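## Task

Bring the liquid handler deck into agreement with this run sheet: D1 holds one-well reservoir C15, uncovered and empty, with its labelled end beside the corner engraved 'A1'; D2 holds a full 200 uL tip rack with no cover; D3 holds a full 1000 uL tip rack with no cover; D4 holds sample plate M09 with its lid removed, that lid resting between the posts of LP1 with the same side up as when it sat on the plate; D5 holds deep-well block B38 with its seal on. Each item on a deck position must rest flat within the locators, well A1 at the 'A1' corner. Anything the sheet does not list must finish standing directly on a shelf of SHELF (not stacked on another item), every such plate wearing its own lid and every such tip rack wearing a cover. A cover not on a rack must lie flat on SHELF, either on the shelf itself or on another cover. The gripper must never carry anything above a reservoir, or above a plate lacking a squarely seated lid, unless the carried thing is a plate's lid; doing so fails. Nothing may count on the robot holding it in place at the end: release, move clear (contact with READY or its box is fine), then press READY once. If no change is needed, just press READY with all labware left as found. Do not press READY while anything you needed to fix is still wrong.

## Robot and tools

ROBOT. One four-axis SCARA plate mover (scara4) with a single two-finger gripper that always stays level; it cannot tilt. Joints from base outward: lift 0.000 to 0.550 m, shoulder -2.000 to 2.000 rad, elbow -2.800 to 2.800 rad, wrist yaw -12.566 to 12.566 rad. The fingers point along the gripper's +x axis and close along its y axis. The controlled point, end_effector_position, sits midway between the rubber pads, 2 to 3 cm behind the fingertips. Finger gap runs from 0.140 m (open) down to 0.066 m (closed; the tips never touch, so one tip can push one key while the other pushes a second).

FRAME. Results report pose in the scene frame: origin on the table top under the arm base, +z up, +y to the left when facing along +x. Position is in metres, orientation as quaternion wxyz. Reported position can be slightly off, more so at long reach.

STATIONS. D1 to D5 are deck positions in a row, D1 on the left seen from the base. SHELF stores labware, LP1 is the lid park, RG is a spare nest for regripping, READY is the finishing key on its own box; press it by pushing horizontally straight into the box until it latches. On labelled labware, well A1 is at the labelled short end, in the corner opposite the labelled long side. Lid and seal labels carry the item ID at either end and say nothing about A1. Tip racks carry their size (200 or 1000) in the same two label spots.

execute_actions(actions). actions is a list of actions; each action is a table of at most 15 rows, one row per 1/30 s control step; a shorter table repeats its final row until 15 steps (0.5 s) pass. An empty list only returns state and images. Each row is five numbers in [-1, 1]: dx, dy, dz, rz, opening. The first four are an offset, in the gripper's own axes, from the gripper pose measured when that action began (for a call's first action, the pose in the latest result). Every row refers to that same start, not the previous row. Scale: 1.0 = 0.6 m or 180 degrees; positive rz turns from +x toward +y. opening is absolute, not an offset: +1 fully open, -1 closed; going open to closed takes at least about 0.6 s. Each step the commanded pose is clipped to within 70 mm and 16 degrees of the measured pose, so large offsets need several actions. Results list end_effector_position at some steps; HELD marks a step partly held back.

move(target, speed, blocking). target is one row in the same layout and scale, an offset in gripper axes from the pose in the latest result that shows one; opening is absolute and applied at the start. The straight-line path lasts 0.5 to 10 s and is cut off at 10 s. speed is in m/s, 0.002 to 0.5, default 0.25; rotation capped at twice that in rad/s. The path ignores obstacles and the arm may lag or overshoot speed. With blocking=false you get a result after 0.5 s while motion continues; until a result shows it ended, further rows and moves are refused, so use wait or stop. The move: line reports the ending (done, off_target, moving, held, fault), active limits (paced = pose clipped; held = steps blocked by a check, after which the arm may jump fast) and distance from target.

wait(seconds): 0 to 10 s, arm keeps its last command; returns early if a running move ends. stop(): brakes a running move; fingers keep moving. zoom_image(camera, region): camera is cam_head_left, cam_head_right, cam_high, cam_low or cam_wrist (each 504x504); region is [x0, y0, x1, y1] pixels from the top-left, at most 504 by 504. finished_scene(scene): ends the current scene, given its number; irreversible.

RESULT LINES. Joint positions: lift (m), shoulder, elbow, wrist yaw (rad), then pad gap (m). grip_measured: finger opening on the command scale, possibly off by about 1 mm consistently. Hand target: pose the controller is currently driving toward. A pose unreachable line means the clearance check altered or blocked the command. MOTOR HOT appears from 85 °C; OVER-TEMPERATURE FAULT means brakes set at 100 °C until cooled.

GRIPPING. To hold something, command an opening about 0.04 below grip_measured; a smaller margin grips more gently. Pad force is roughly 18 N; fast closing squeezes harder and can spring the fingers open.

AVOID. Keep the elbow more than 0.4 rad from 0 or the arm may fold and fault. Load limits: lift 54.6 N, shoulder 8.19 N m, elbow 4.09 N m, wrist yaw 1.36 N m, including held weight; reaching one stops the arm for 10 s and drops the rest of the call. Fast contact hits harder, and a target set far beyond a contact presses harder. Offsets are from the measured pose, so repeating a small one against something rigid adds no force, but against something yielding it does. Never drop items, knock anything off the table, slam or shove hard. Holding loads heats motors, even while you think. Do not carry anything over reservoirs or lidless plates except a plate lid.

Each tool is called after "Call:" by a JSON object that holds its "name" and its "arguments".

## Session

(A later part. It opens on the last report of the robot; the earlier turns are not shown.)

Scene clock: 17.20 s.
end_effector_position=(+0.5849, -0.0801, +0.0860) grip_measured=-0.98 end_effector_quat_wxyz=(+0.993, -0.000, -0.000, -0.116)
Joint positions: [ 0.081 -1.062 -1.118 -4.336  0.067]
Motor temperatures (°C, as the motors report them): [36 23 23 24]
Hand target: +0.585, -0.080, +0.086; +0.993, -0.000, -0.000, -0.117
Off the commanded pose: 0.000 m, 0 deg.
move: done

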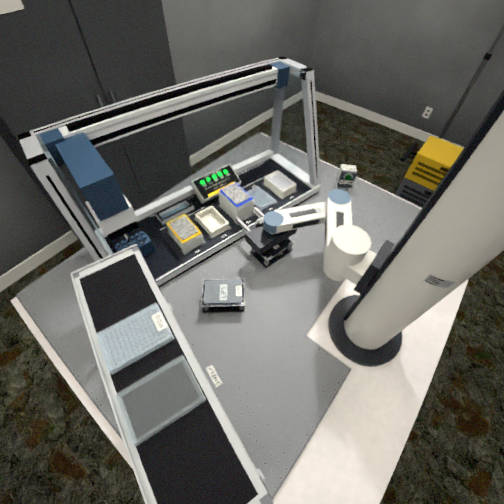

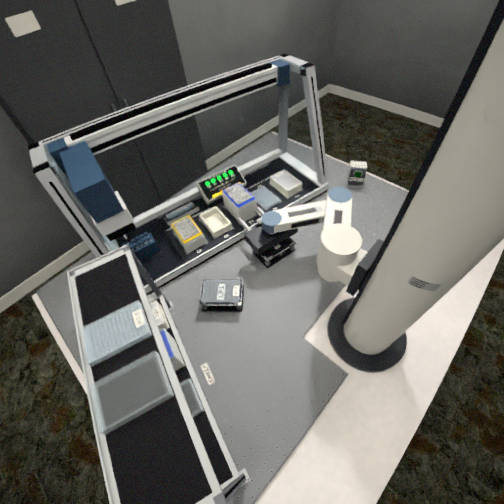

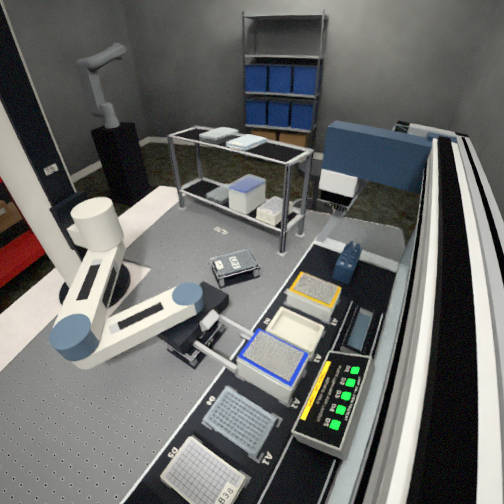

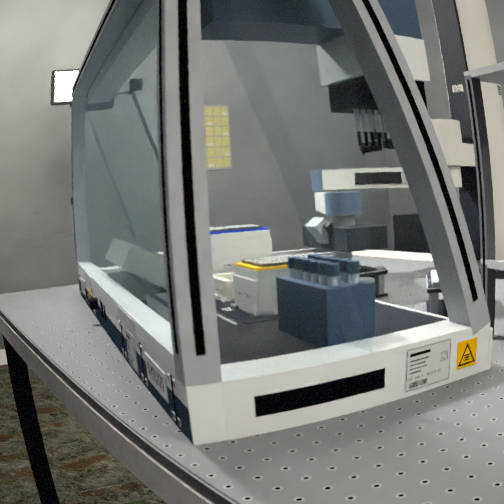

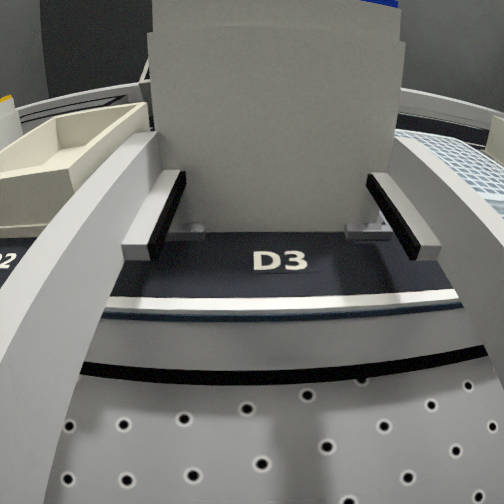

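Call:
{"name": "execute_actions", "arguments": {"actions": [[[-0.005,0,0,0,-1],[-0.012,0,0,0,-0.9],[-0.02,0.004,0,0,-0.7],[-0.028,0.012,0,0,-0.5],[-0.034,0.025,0,0,-0.3],[-0.038,0.043,0,0,-0.1],[-0.04,0.065,0,0,-0.1],[-0.04,0.09,0,0,-0.1],[-0.04,0.115,0,0,-0.1],[-0.04,0.14,0,0,-0.1],[-0.04,0.162,0,0,-0.1],[-0.04,0.18,0,0,-0.1],[-0.04,0.194,0,0,-0.1],[-0.04,0.203,0,0,-0.1],[-0.04,0.2065,0,0,-0.1]]]}}

Call:
{"name": "wait", "arguments": {"seconds": 0.3}}

Scene clock: 18.90 s.
end_effector_position=(+0.5716, +0.0205, +0.0860) grip_measured=-0.10 end_effector_quat_wxyz=(+0.996, -0.000, -0.000, -0.093)
Joint positions: [ 0.081 -0.736 -1.051 -4.682  0.099]
Motor temperatures (°C, as the motors report them): [36 23 23 24]
Hand target: +0.583, +0.046, +0.086; +0.994, -0.000, -0.000, -0.108
Off the commanded pose: 0.032 m, 3 deg.
Step readings (end_effector_position):
0: (+0.5849, -0.0801, +0.0860)
1: (+0.5847, -0.0801, +0.0860)
2: (+0.5825, -0.0796, +0.0860)
4: (+0.5753, -0.0768, +0.0860)
8: (+0.5682, -0.0578, +0.0860)
15: end_effector_position above

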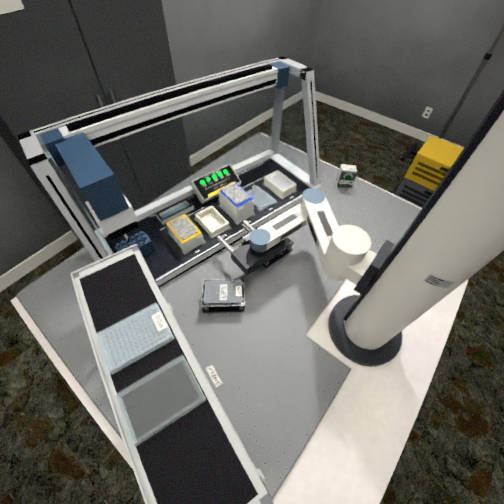

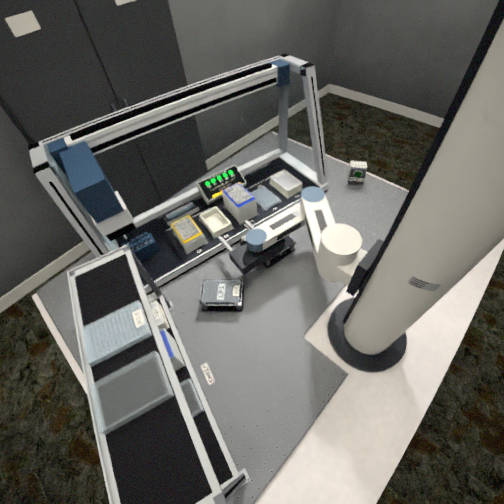

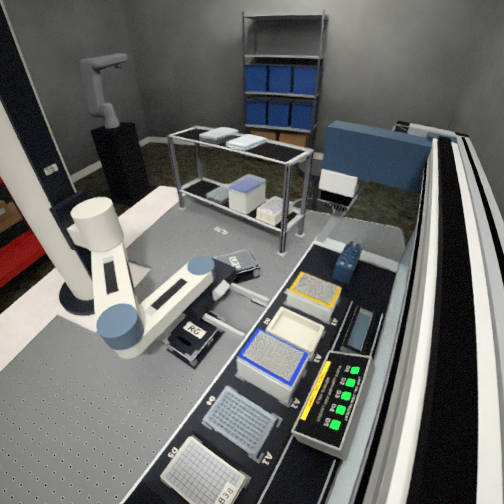

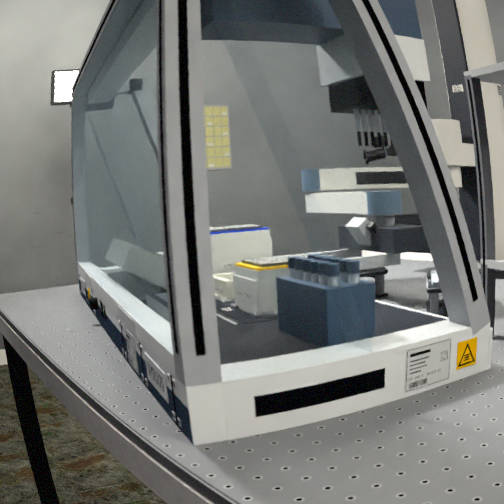

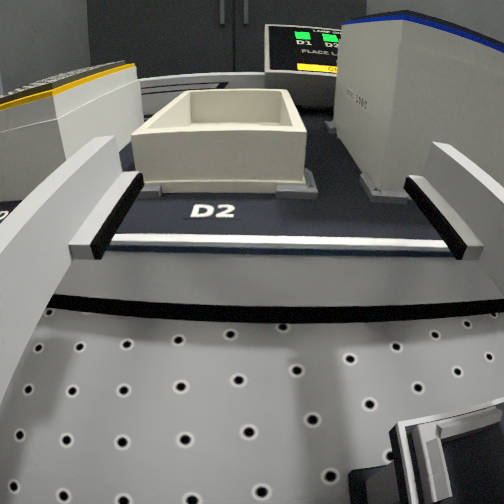

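Scene clock: 19.20 s.
end_effector_position=(+0.5826, +0.0462, +0.0860) grip_measured=-0.10 end_effector_quat_wxyz=(+0.994, -0.000, -0.000, -0.108)
Joint positions: [ 0.081 -0.609 -1.134 -4.756  0.099]
Motor temperatures (°C, as the motors report them): [36 23 23 24]
Hand target: +0.583, +0.046, +0.086; +0.994, -0.000, -0.000, -0.108
Off the commanded pose: 0.008 m, 1 deg.
wait: 0.30 s; no rest

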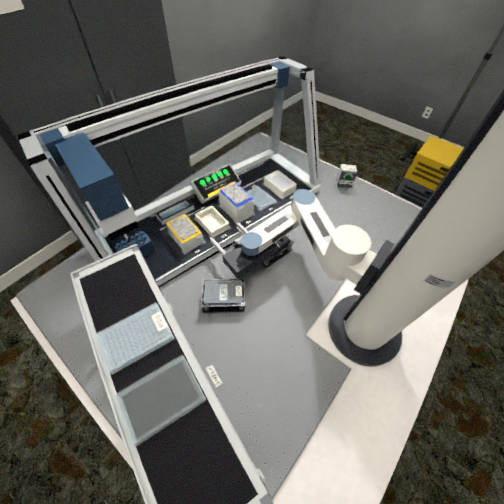

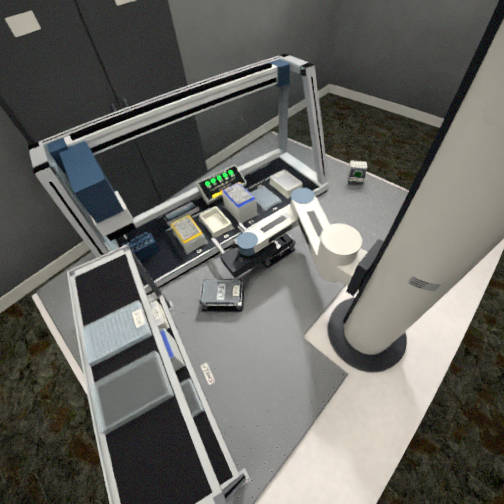

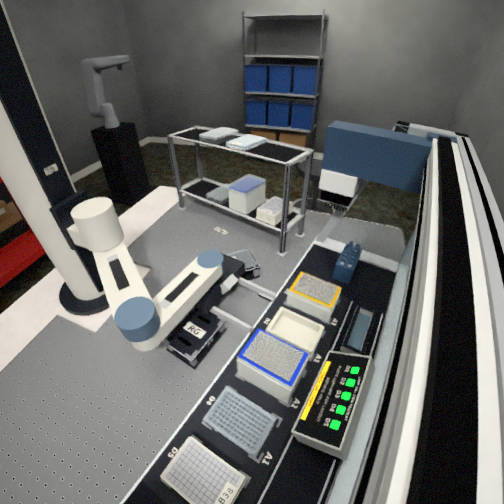

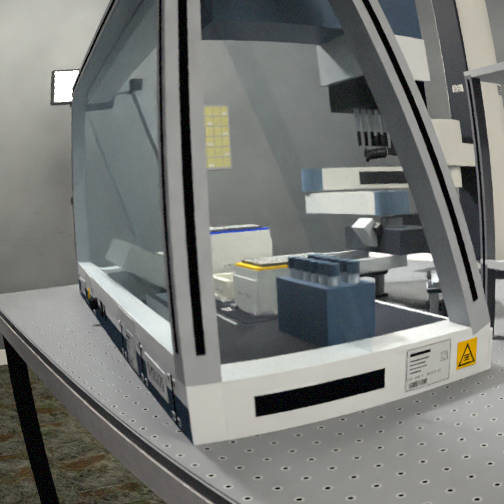

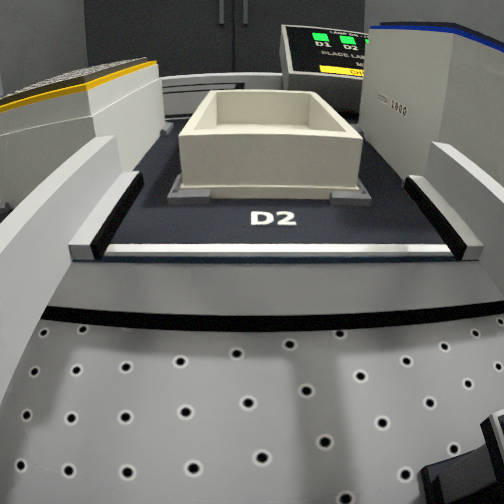

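Call:
{"name": "zoom_image", "arguments": {"camera": "cam_wrist", "region": [130, 80, 410, 240]}}

Region (130, 80, 410, 240) of cam_wrist's 504x504 image, scaled by 1.800, with more detail than that image has; it fills the top 288 rows of this view, and the rest is white.

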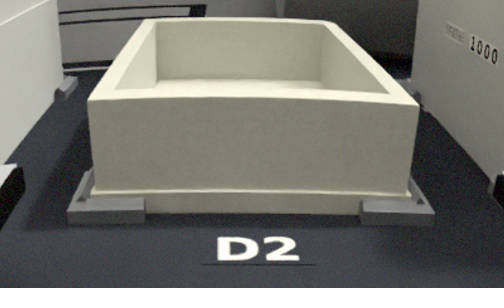

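Call:
{"name": "move", "arguments": {"target": [0.1953, -0.001, -0.0017, -0.0053, -0.1], "speed": 0.2}}

Scene clock: 20.93 s.
end_effector_position=(+0.6970, +0.0204, +0.0850) grip_measured=-0.10 end_effector_quat_wxyz=(+0.993, -0.000, -0.000, -0.117)
Joint positions: [ 0.08  -0.523 -1.687 -4.307  0.099]
Motor temperatures (°C, as the motors report them): [36 23 23 24]
Hand target: +0.697, +0.021, +0.085; +0.993, -0.000, -0.000, -0.116
Off the commanded pose: 0.000 m, 0 deg.
move: done

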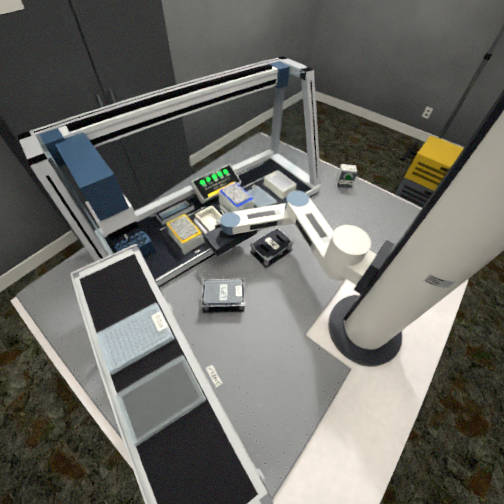

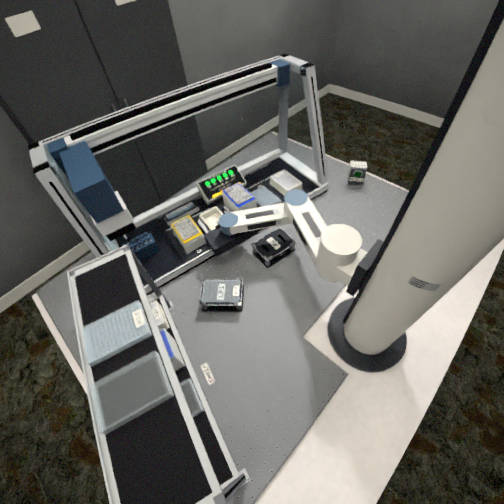

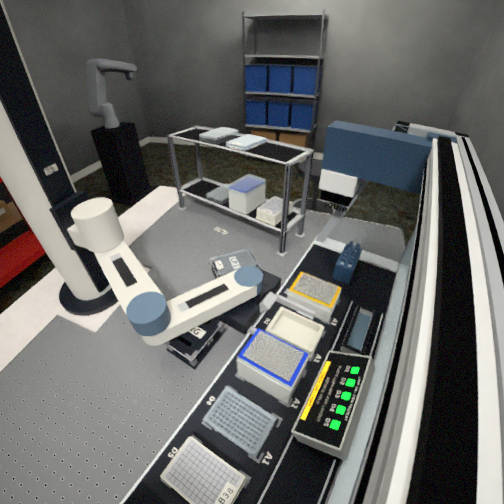

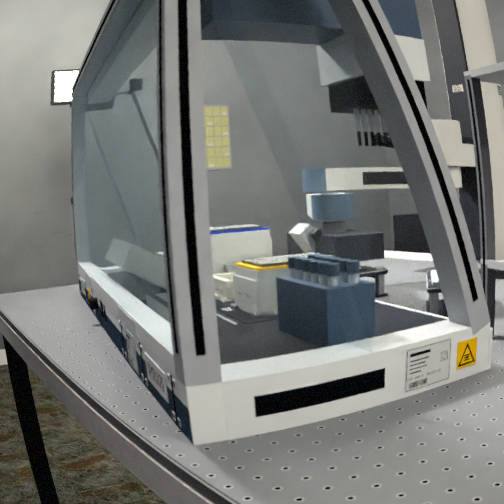

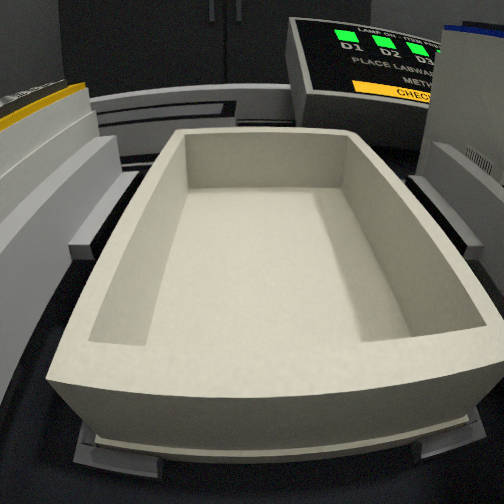

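Call:
{"name": "zoom_image", "arguments": {"camera": "cam_wrist", "region": [40, 360, 200, 500]}}

Call:
{"name": "zoom_image", "arguments": {"camera": "cam_wrist", "region": [344, 340, 504, 480]}}

Region (40, 360, 200, 500) of cam_wrist's 504x504 image, scaled by 3.150, with more detail than that image has; it fills the top 441 rows of this view, and the rest is white.

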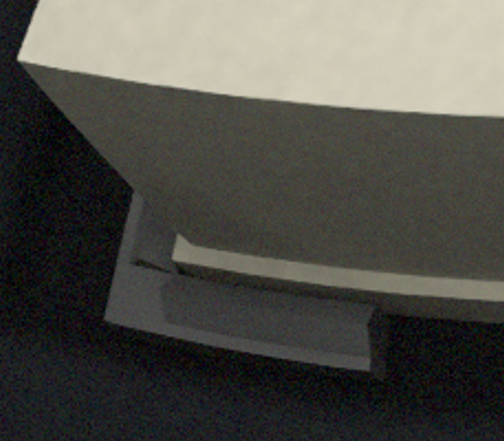

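Region (344, 340, 504, 480) of cam_wrist's 504x504 image, scaled by 3.150, with more detail than that image has; it fills the top 441 rows of this view, and the rest is white.

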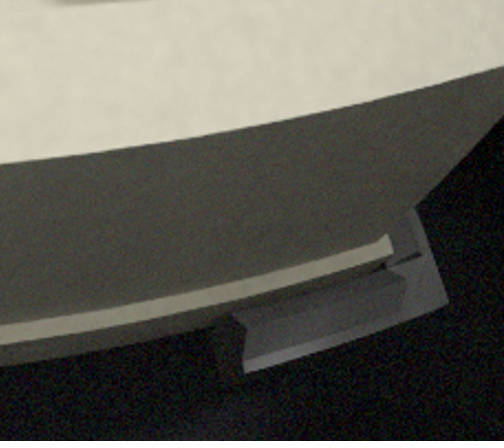

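Call:
{"name": "zoom_image", "arguments": {"camera": "cam_wrist", "region": [60, 110, 260, 270]}}

Call:
{"name": "zoom_image", "arguments": {"camera": "cam_wrist", "region": [304, 110, 504, 270]}}

Region (60, 110, 260, 270) of cam_wrist's 504x504 image, scaled by 2.520, with more detail than that image has; it fills the top 403 rows of this view, and the rest is white.

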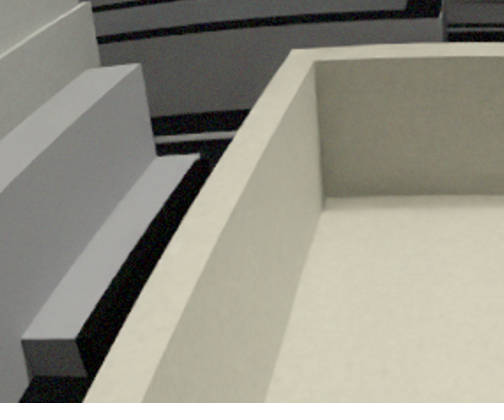

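Region (304, 110, 504, 270) of cam_wrist's 504x504 image, scaled by 2.520, with more detail than that image has; it fills the top 403 rows of this view, and the rest is white.

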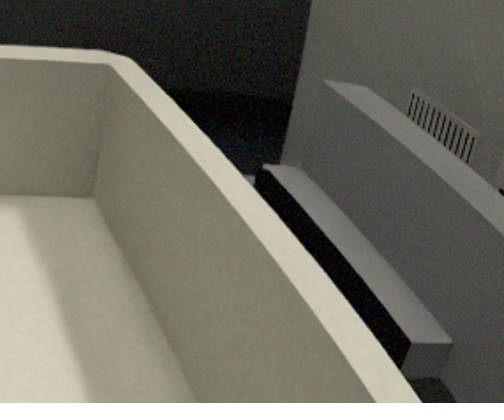

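Call:
{"name": "execute_actions", "arguments": {"actions": [[[0.0002,0.0005,-0.002,0.0015,-0.12],[0.0004,0.001,-0.005,0.003,-0.15],[0.0006,0.0016,-0.008,0.005,-0.2],[0.0008,0.0021,-0.0105,0.0065,-0.26],[0.0008,0.0023,-0.0117,0.007,-0.32],[0.0008,0.0023,-0.0117,0.007,-0.38],[0.0008,0.0023,-0.0117,0.007,-0.43],[0.0008,0.0023,-0.0117,0.007,-0.46],[0.0008,0.0023,-0.0117,0.007,-0.485],[0.0008,0.0023,-0.0117,0.007,-0.50],[0.0008,0.0023,-0.0117,0.007,-0.515],[0.0008,0.0023,-0.0117,0.007,-0.53],[0.0008,0.0023,-0.0117,0.007,-0.545],[0.0008,0.0023,-0.0117,0.007,-0.56],[0.0008,0.0023,-0.0117,0.007,-0.58]]]}}

Scene clock: 24.20 s.
end_effector_position=(+0.6978, +0.0216, +0.0779) grip_measured=-0.53 end_effector_quat_wxyz=(+0.994, -0.000, -0.000, -0.106)
Joint positions: [ 0.073 -0.528 -1.687 -4.281  0.083]
Motor temperatures (°C, as the motors report them): [36 23 23 24]
Hand target: +0.698, +0.022, +0.078; +0.994, -0.000, -0.000, -0.106
Off the commanded pose: 0.000 m, 0 deg.
Step readings (end_effector_position):
0: (+0.6970, +0.0204, +0.0850)
1: (+0.6970, +0.0205, +0.0849)
2: (+0.6972, +0.0207, +0.0839)
4: (+0.6975, +0.0212, +0.0805)
8: (+0.6978, +0.0216, +0.0779)
15: end_effector_position above

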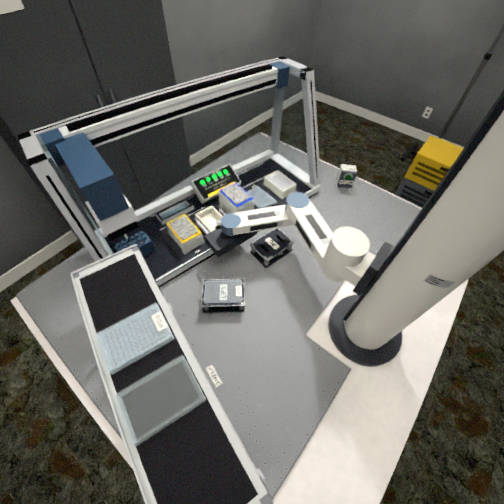

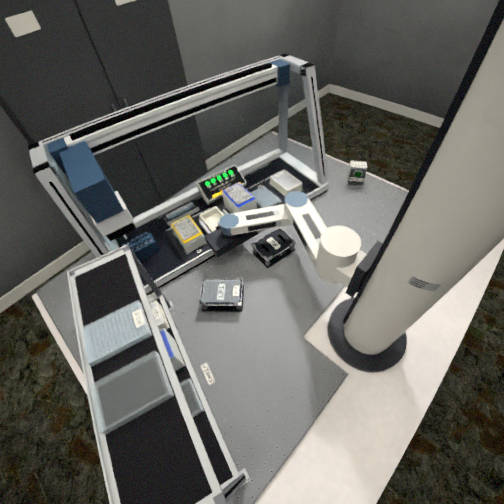

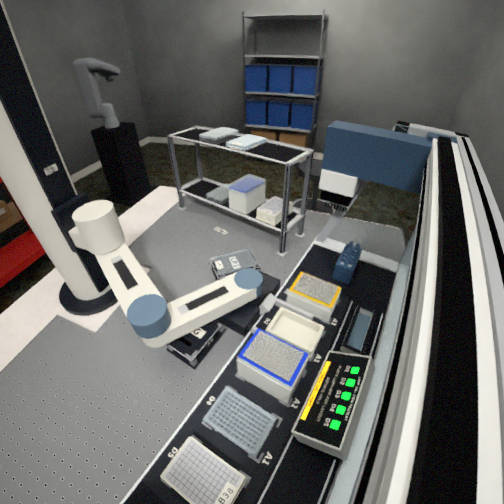

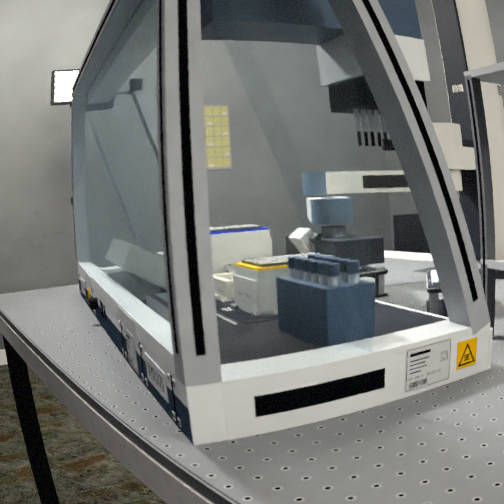

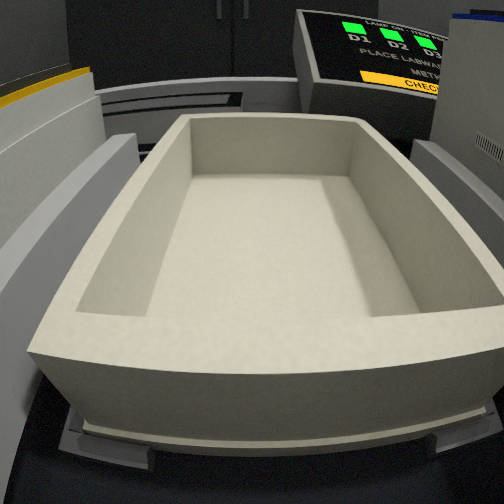

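Call:
{"name": "move", "arguments": {"target": [0, 0, 0.0333, 0, -0.58], "speed": 0.08}}

Scene clock: 26.33 s.
end_effector_position=(+0.6978, +0.0216, +0.0979) grip_measured=-0.53 end_effector_quat_wxyz=(+0.994, -0.000, -0.000, -0.106)
Joint positions: [ 0.093 -0.528 -1.687 -4.281  0.083]
Motor temperatures (°C, as the motors report them): [36 23 23 24]
Hand target: +0.698, +0.022, +0.098; +0.994, -0.000, -0.000, -0.106
Off the commanded pose: 0.000 m, 0 deg.
move: done

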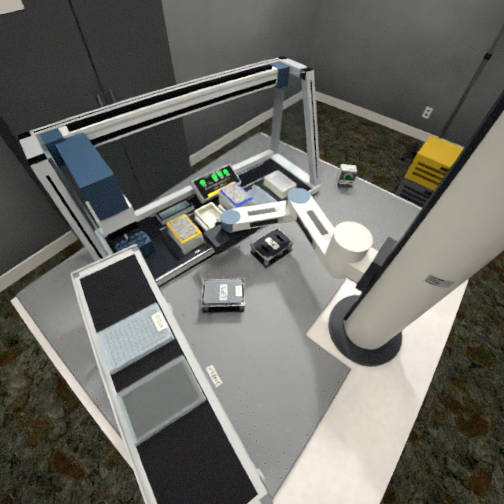

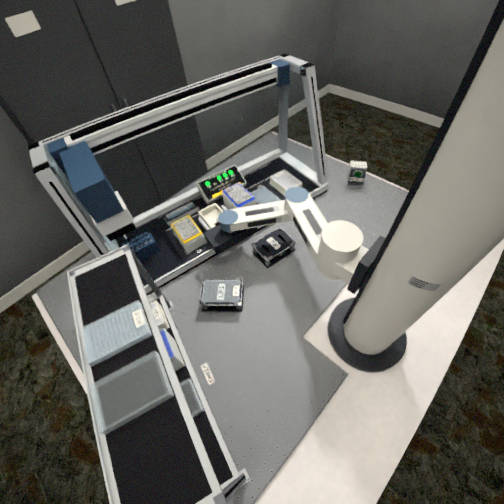

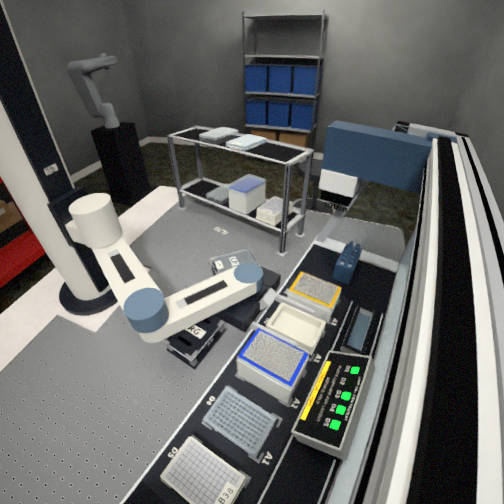

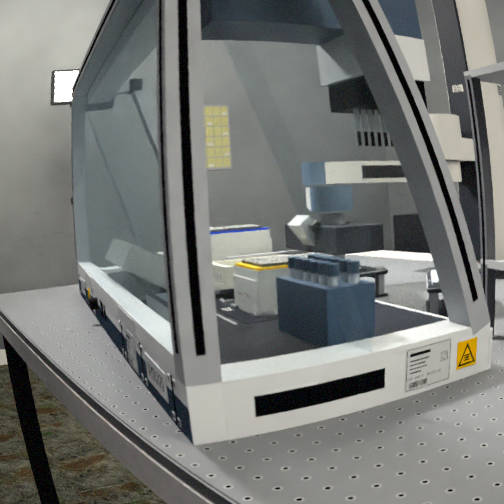

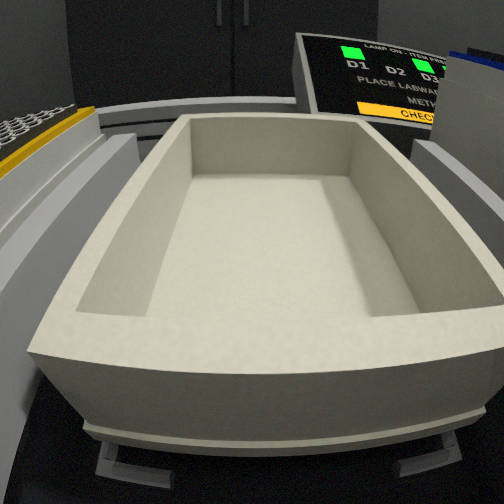

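Call:
{"name": "zoom_image", "arguments": {"camera": "cam_wrist", "region": [60, 400, 228, 504]}}

Call:
{"name": "zoom_image", "arguments": {"camera": "cam_wrist", "region": [336, 400, 504, 504]}}

Region (60, 400, 228, 504) of cam_wrist's 504x504 image, scaled by 3.000, with more detail than that image has; it fills the top 312 rows of this view, and the rest is white.

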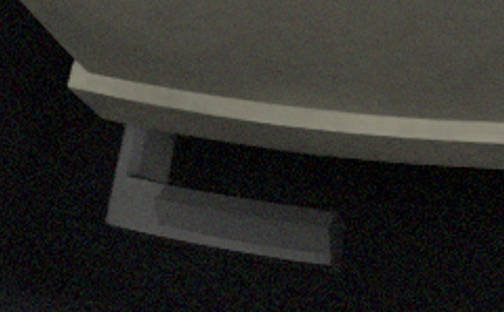

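Region (336, 400, 504, 504) of cam_wrist's 504x504 image, scaled by 3.000, with more detail than that image has; it fills the top 312 rows of this view, and the rest is white.

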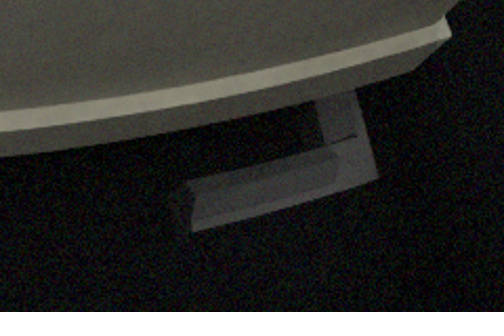

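Call:
{"name": "move", "arguments": {"target": [-0.2667, 0, 0.0167, 0, -0.58], "speed": 0.25}}

Scene clock: 27.70 s.
end_effector_position=(+0.5413, +0.0553, +0.1080) grip_measured=-0.53 end_effector_quat_wxyz=(+0.994, -0.000, -0.000, -0.105)
Joint positions: [ 0.103 -0.588 -0.968 -4.938  0.083]
Motor temperatures (°C, as the motors report them): [36 23 23 24]
Hand target: +0.541, +0.055, +0.108; +0.994, -0.000, -0.000, -0.106
Off the commanded pose: 0.000 m, 0 deg.
move: done

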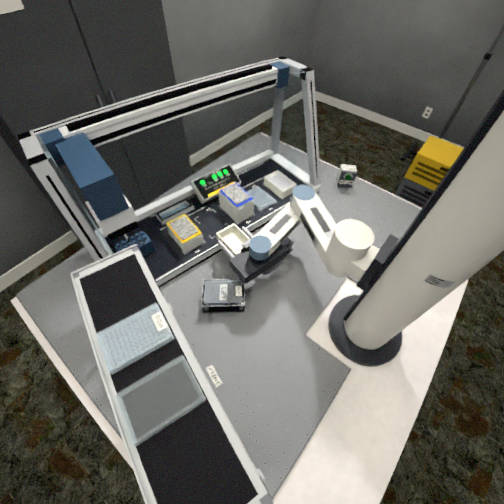

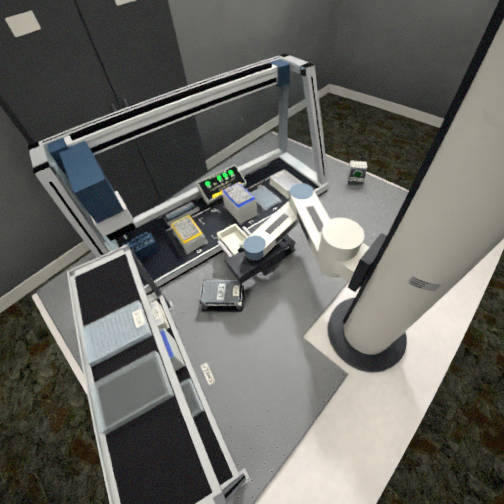

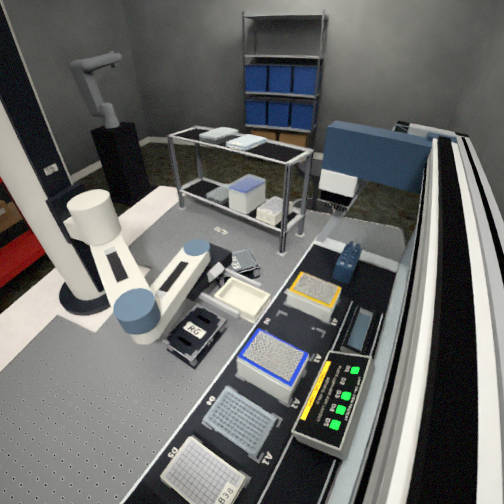

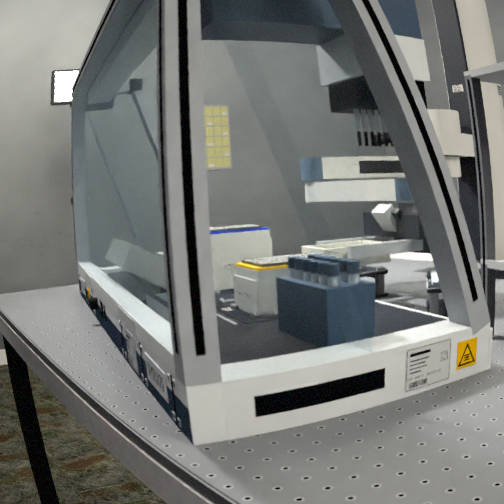

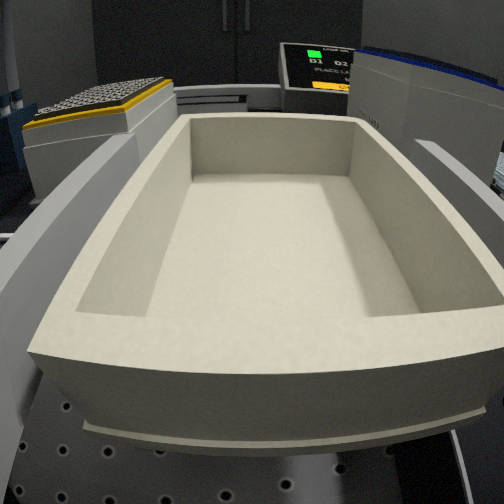

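Call:
{"name": "zoom_image", "arguments": {"camera": "cam_low", "region": [280, 220, 440, 290]}}

Call:
{"name": "zoom_image", "arguments": {"camera": "cam_high", "region": [160, 270, 290, 380]}}

Region (280, 220, 440, 290) of cam_low's 504x504 image, scaled by 3.150, with more detail than that image has; it fills the top 220 rows of this view, and the rest is white.

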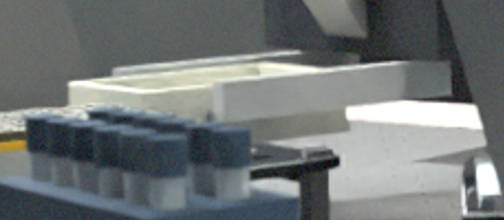

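Region (160, 270, 290, 380) of cam_high's 504x504 image, scaled by 3.877, with more detail than that image has; it fills the top 426 rows of this view, and the rest is white.

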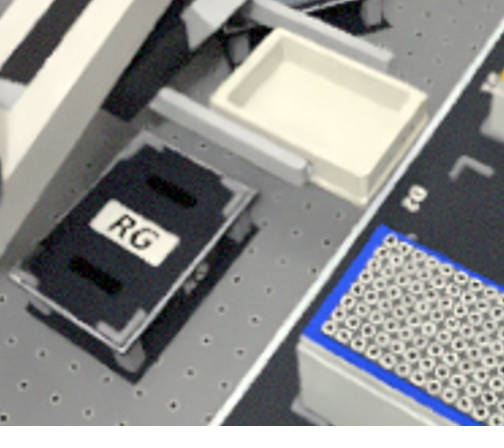

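Call:
{"name": "move", "arguments": {"target": [-0.1193, -0.2123, -0.0167, 0.5041, -0.58], "speed": 0.45}}

Scene clock: 30.27 s.
end_effector_position=(+0.4450, -0.0546, +0.0979) grip_measured=-0.53 end_effector_quat_wxyz=(+0.774, -0.000, -0.000, +0.633)
Joint positions: [ 0.093 -1.503 -1.265 -2.143  0.083]
Motor temperatures (°C, as the motors report them): [36 23 23 24]
Hand target: +0.445, -0.054, +0.098; +0.774, -0.000, -0.000, +0.634
Off the commanded pose: 0.001 m, 0 deg.
move: done

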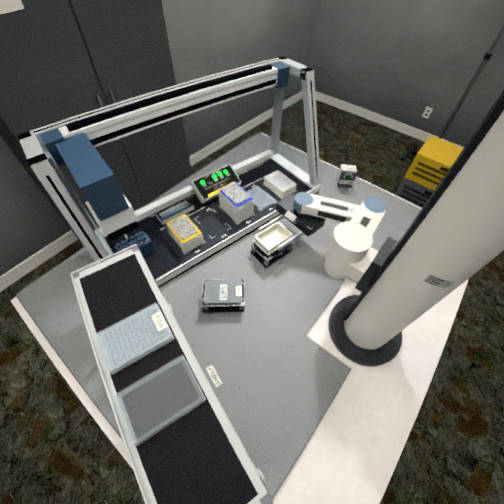

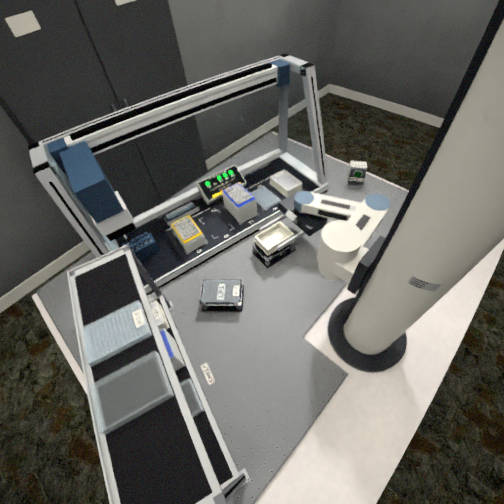

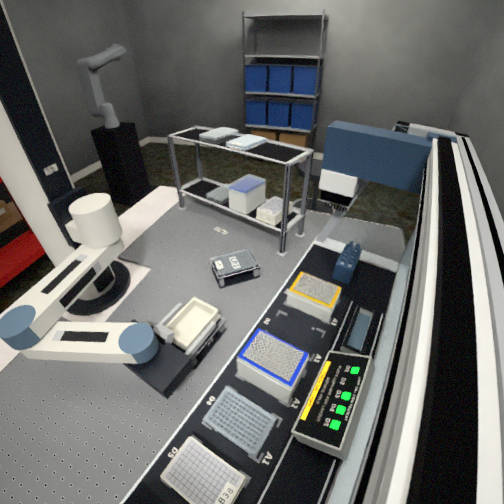

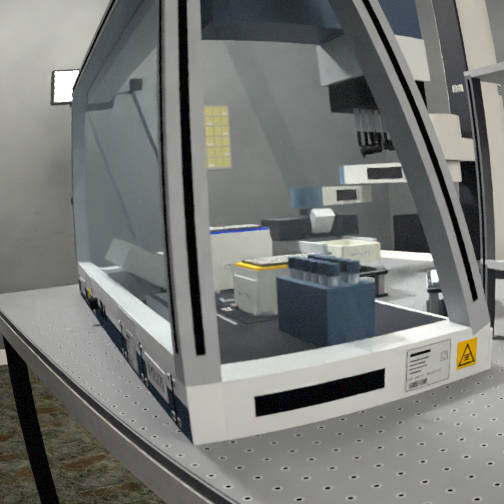

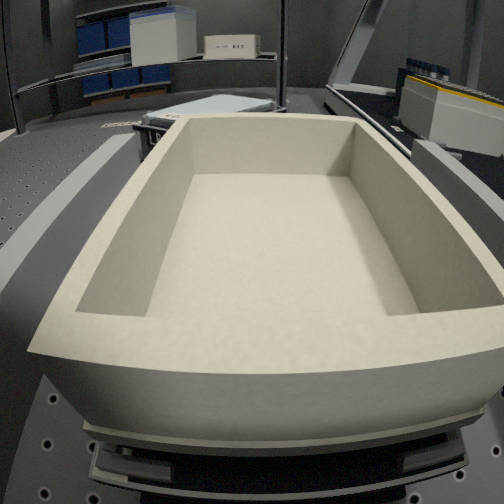

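Call:
{"name": "zoom_image", "arguments": {"camera": "cam_wrist", "region": [60, 400, 228, 504]}}

Call:
{"name": "zoom_image", "arguments": {"camera": "cam_wrist", "region": [336, 400, 504, 504]}}

Call:
{"name": "zoom_image", "arguments": {"camera": "cam_low", "region": [290, 220, 410, 290]}}

Call:
{"name": "zoom_image", "arguments": {"camera": "cam_wrist", "region": [60, 0, 300, 150]}}

Region (60, 400, 228, 504) of cam_wrist's 504x504 image, scaled by 3.000, with more detail than that image has; it fills the top 312 rows of this view, and the rest is white.

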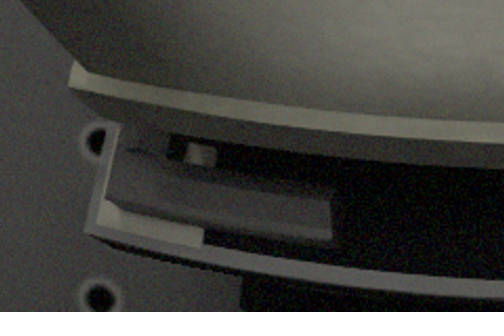

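Region (336, 400, 504, 504) of cam_wrist's 504x504 image, scaled by 3.000, with more detail than that image has; it fills the top 312 rows of this view, and the rest is white.

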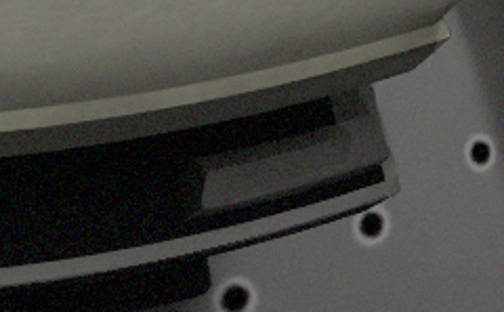

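Region (290, 220, 410, 290) of cam_low's 504x504 image, scaled by 4.200, with more detail than that image has; it fills the top 294 rows of this view, and the rest is white.

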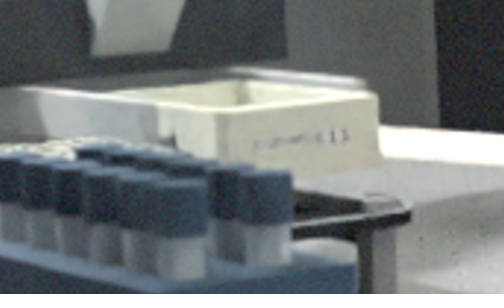

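Region (60, 0, 300, 150) of cam_wrist's 504x504 image, scaled by 2.100, with more detail than that image has; it fills the top 315 rows of this view, and the rest is white.

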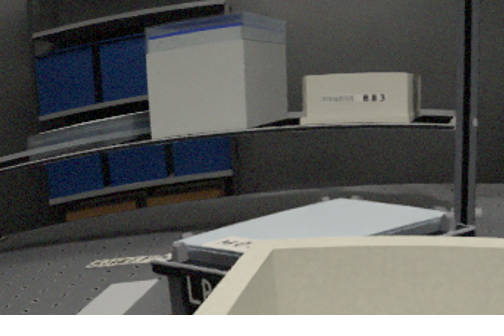

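Call:
{"name": "execute_actions", "arguments": {"actions": []}}

Scene clock: 31.73 s.
end_effector_position=(+0.4450, -0.0546, +0.0979) grip_measured=-0.53 end_effector_quat_wxyz=(+0.774, -0.000, -0.000, +0.633)
Joint positions: [ 0.093 -1.503 -1.265 -2.143  0.083]
Motor temperatures (°C, as the motors report them): [36 23 23 24]
Hand target: +0.445, -0.054, +0.098; +0.774, -0.000, -0.000, +0.634
Off the commanded pose: 0.000 m, 0 deg.

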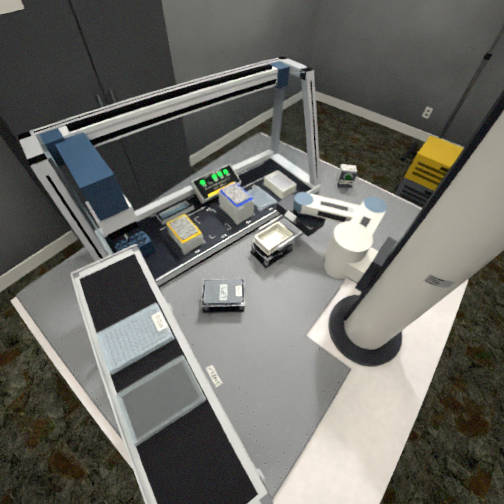

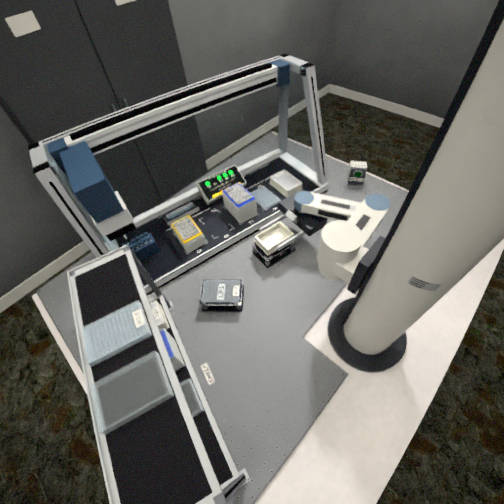

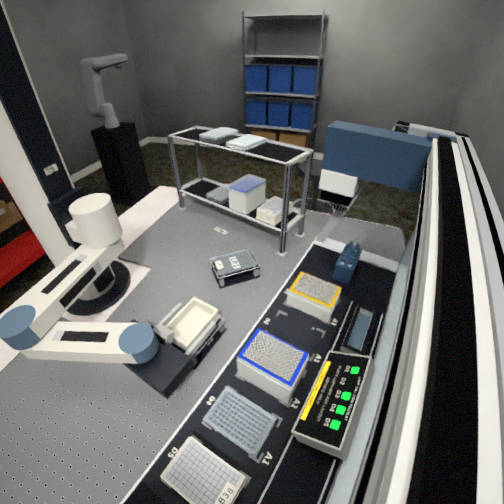

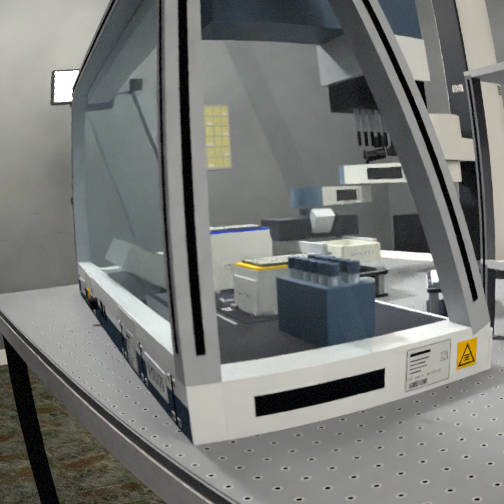

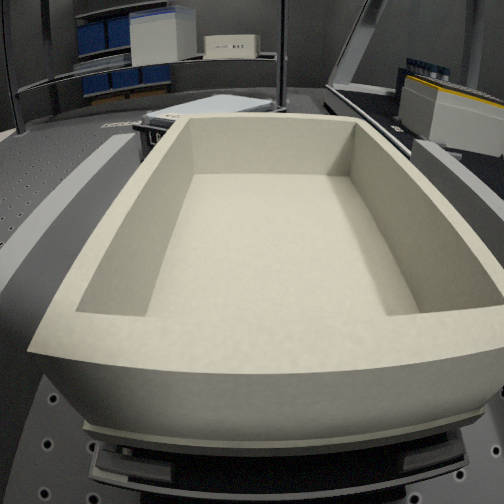

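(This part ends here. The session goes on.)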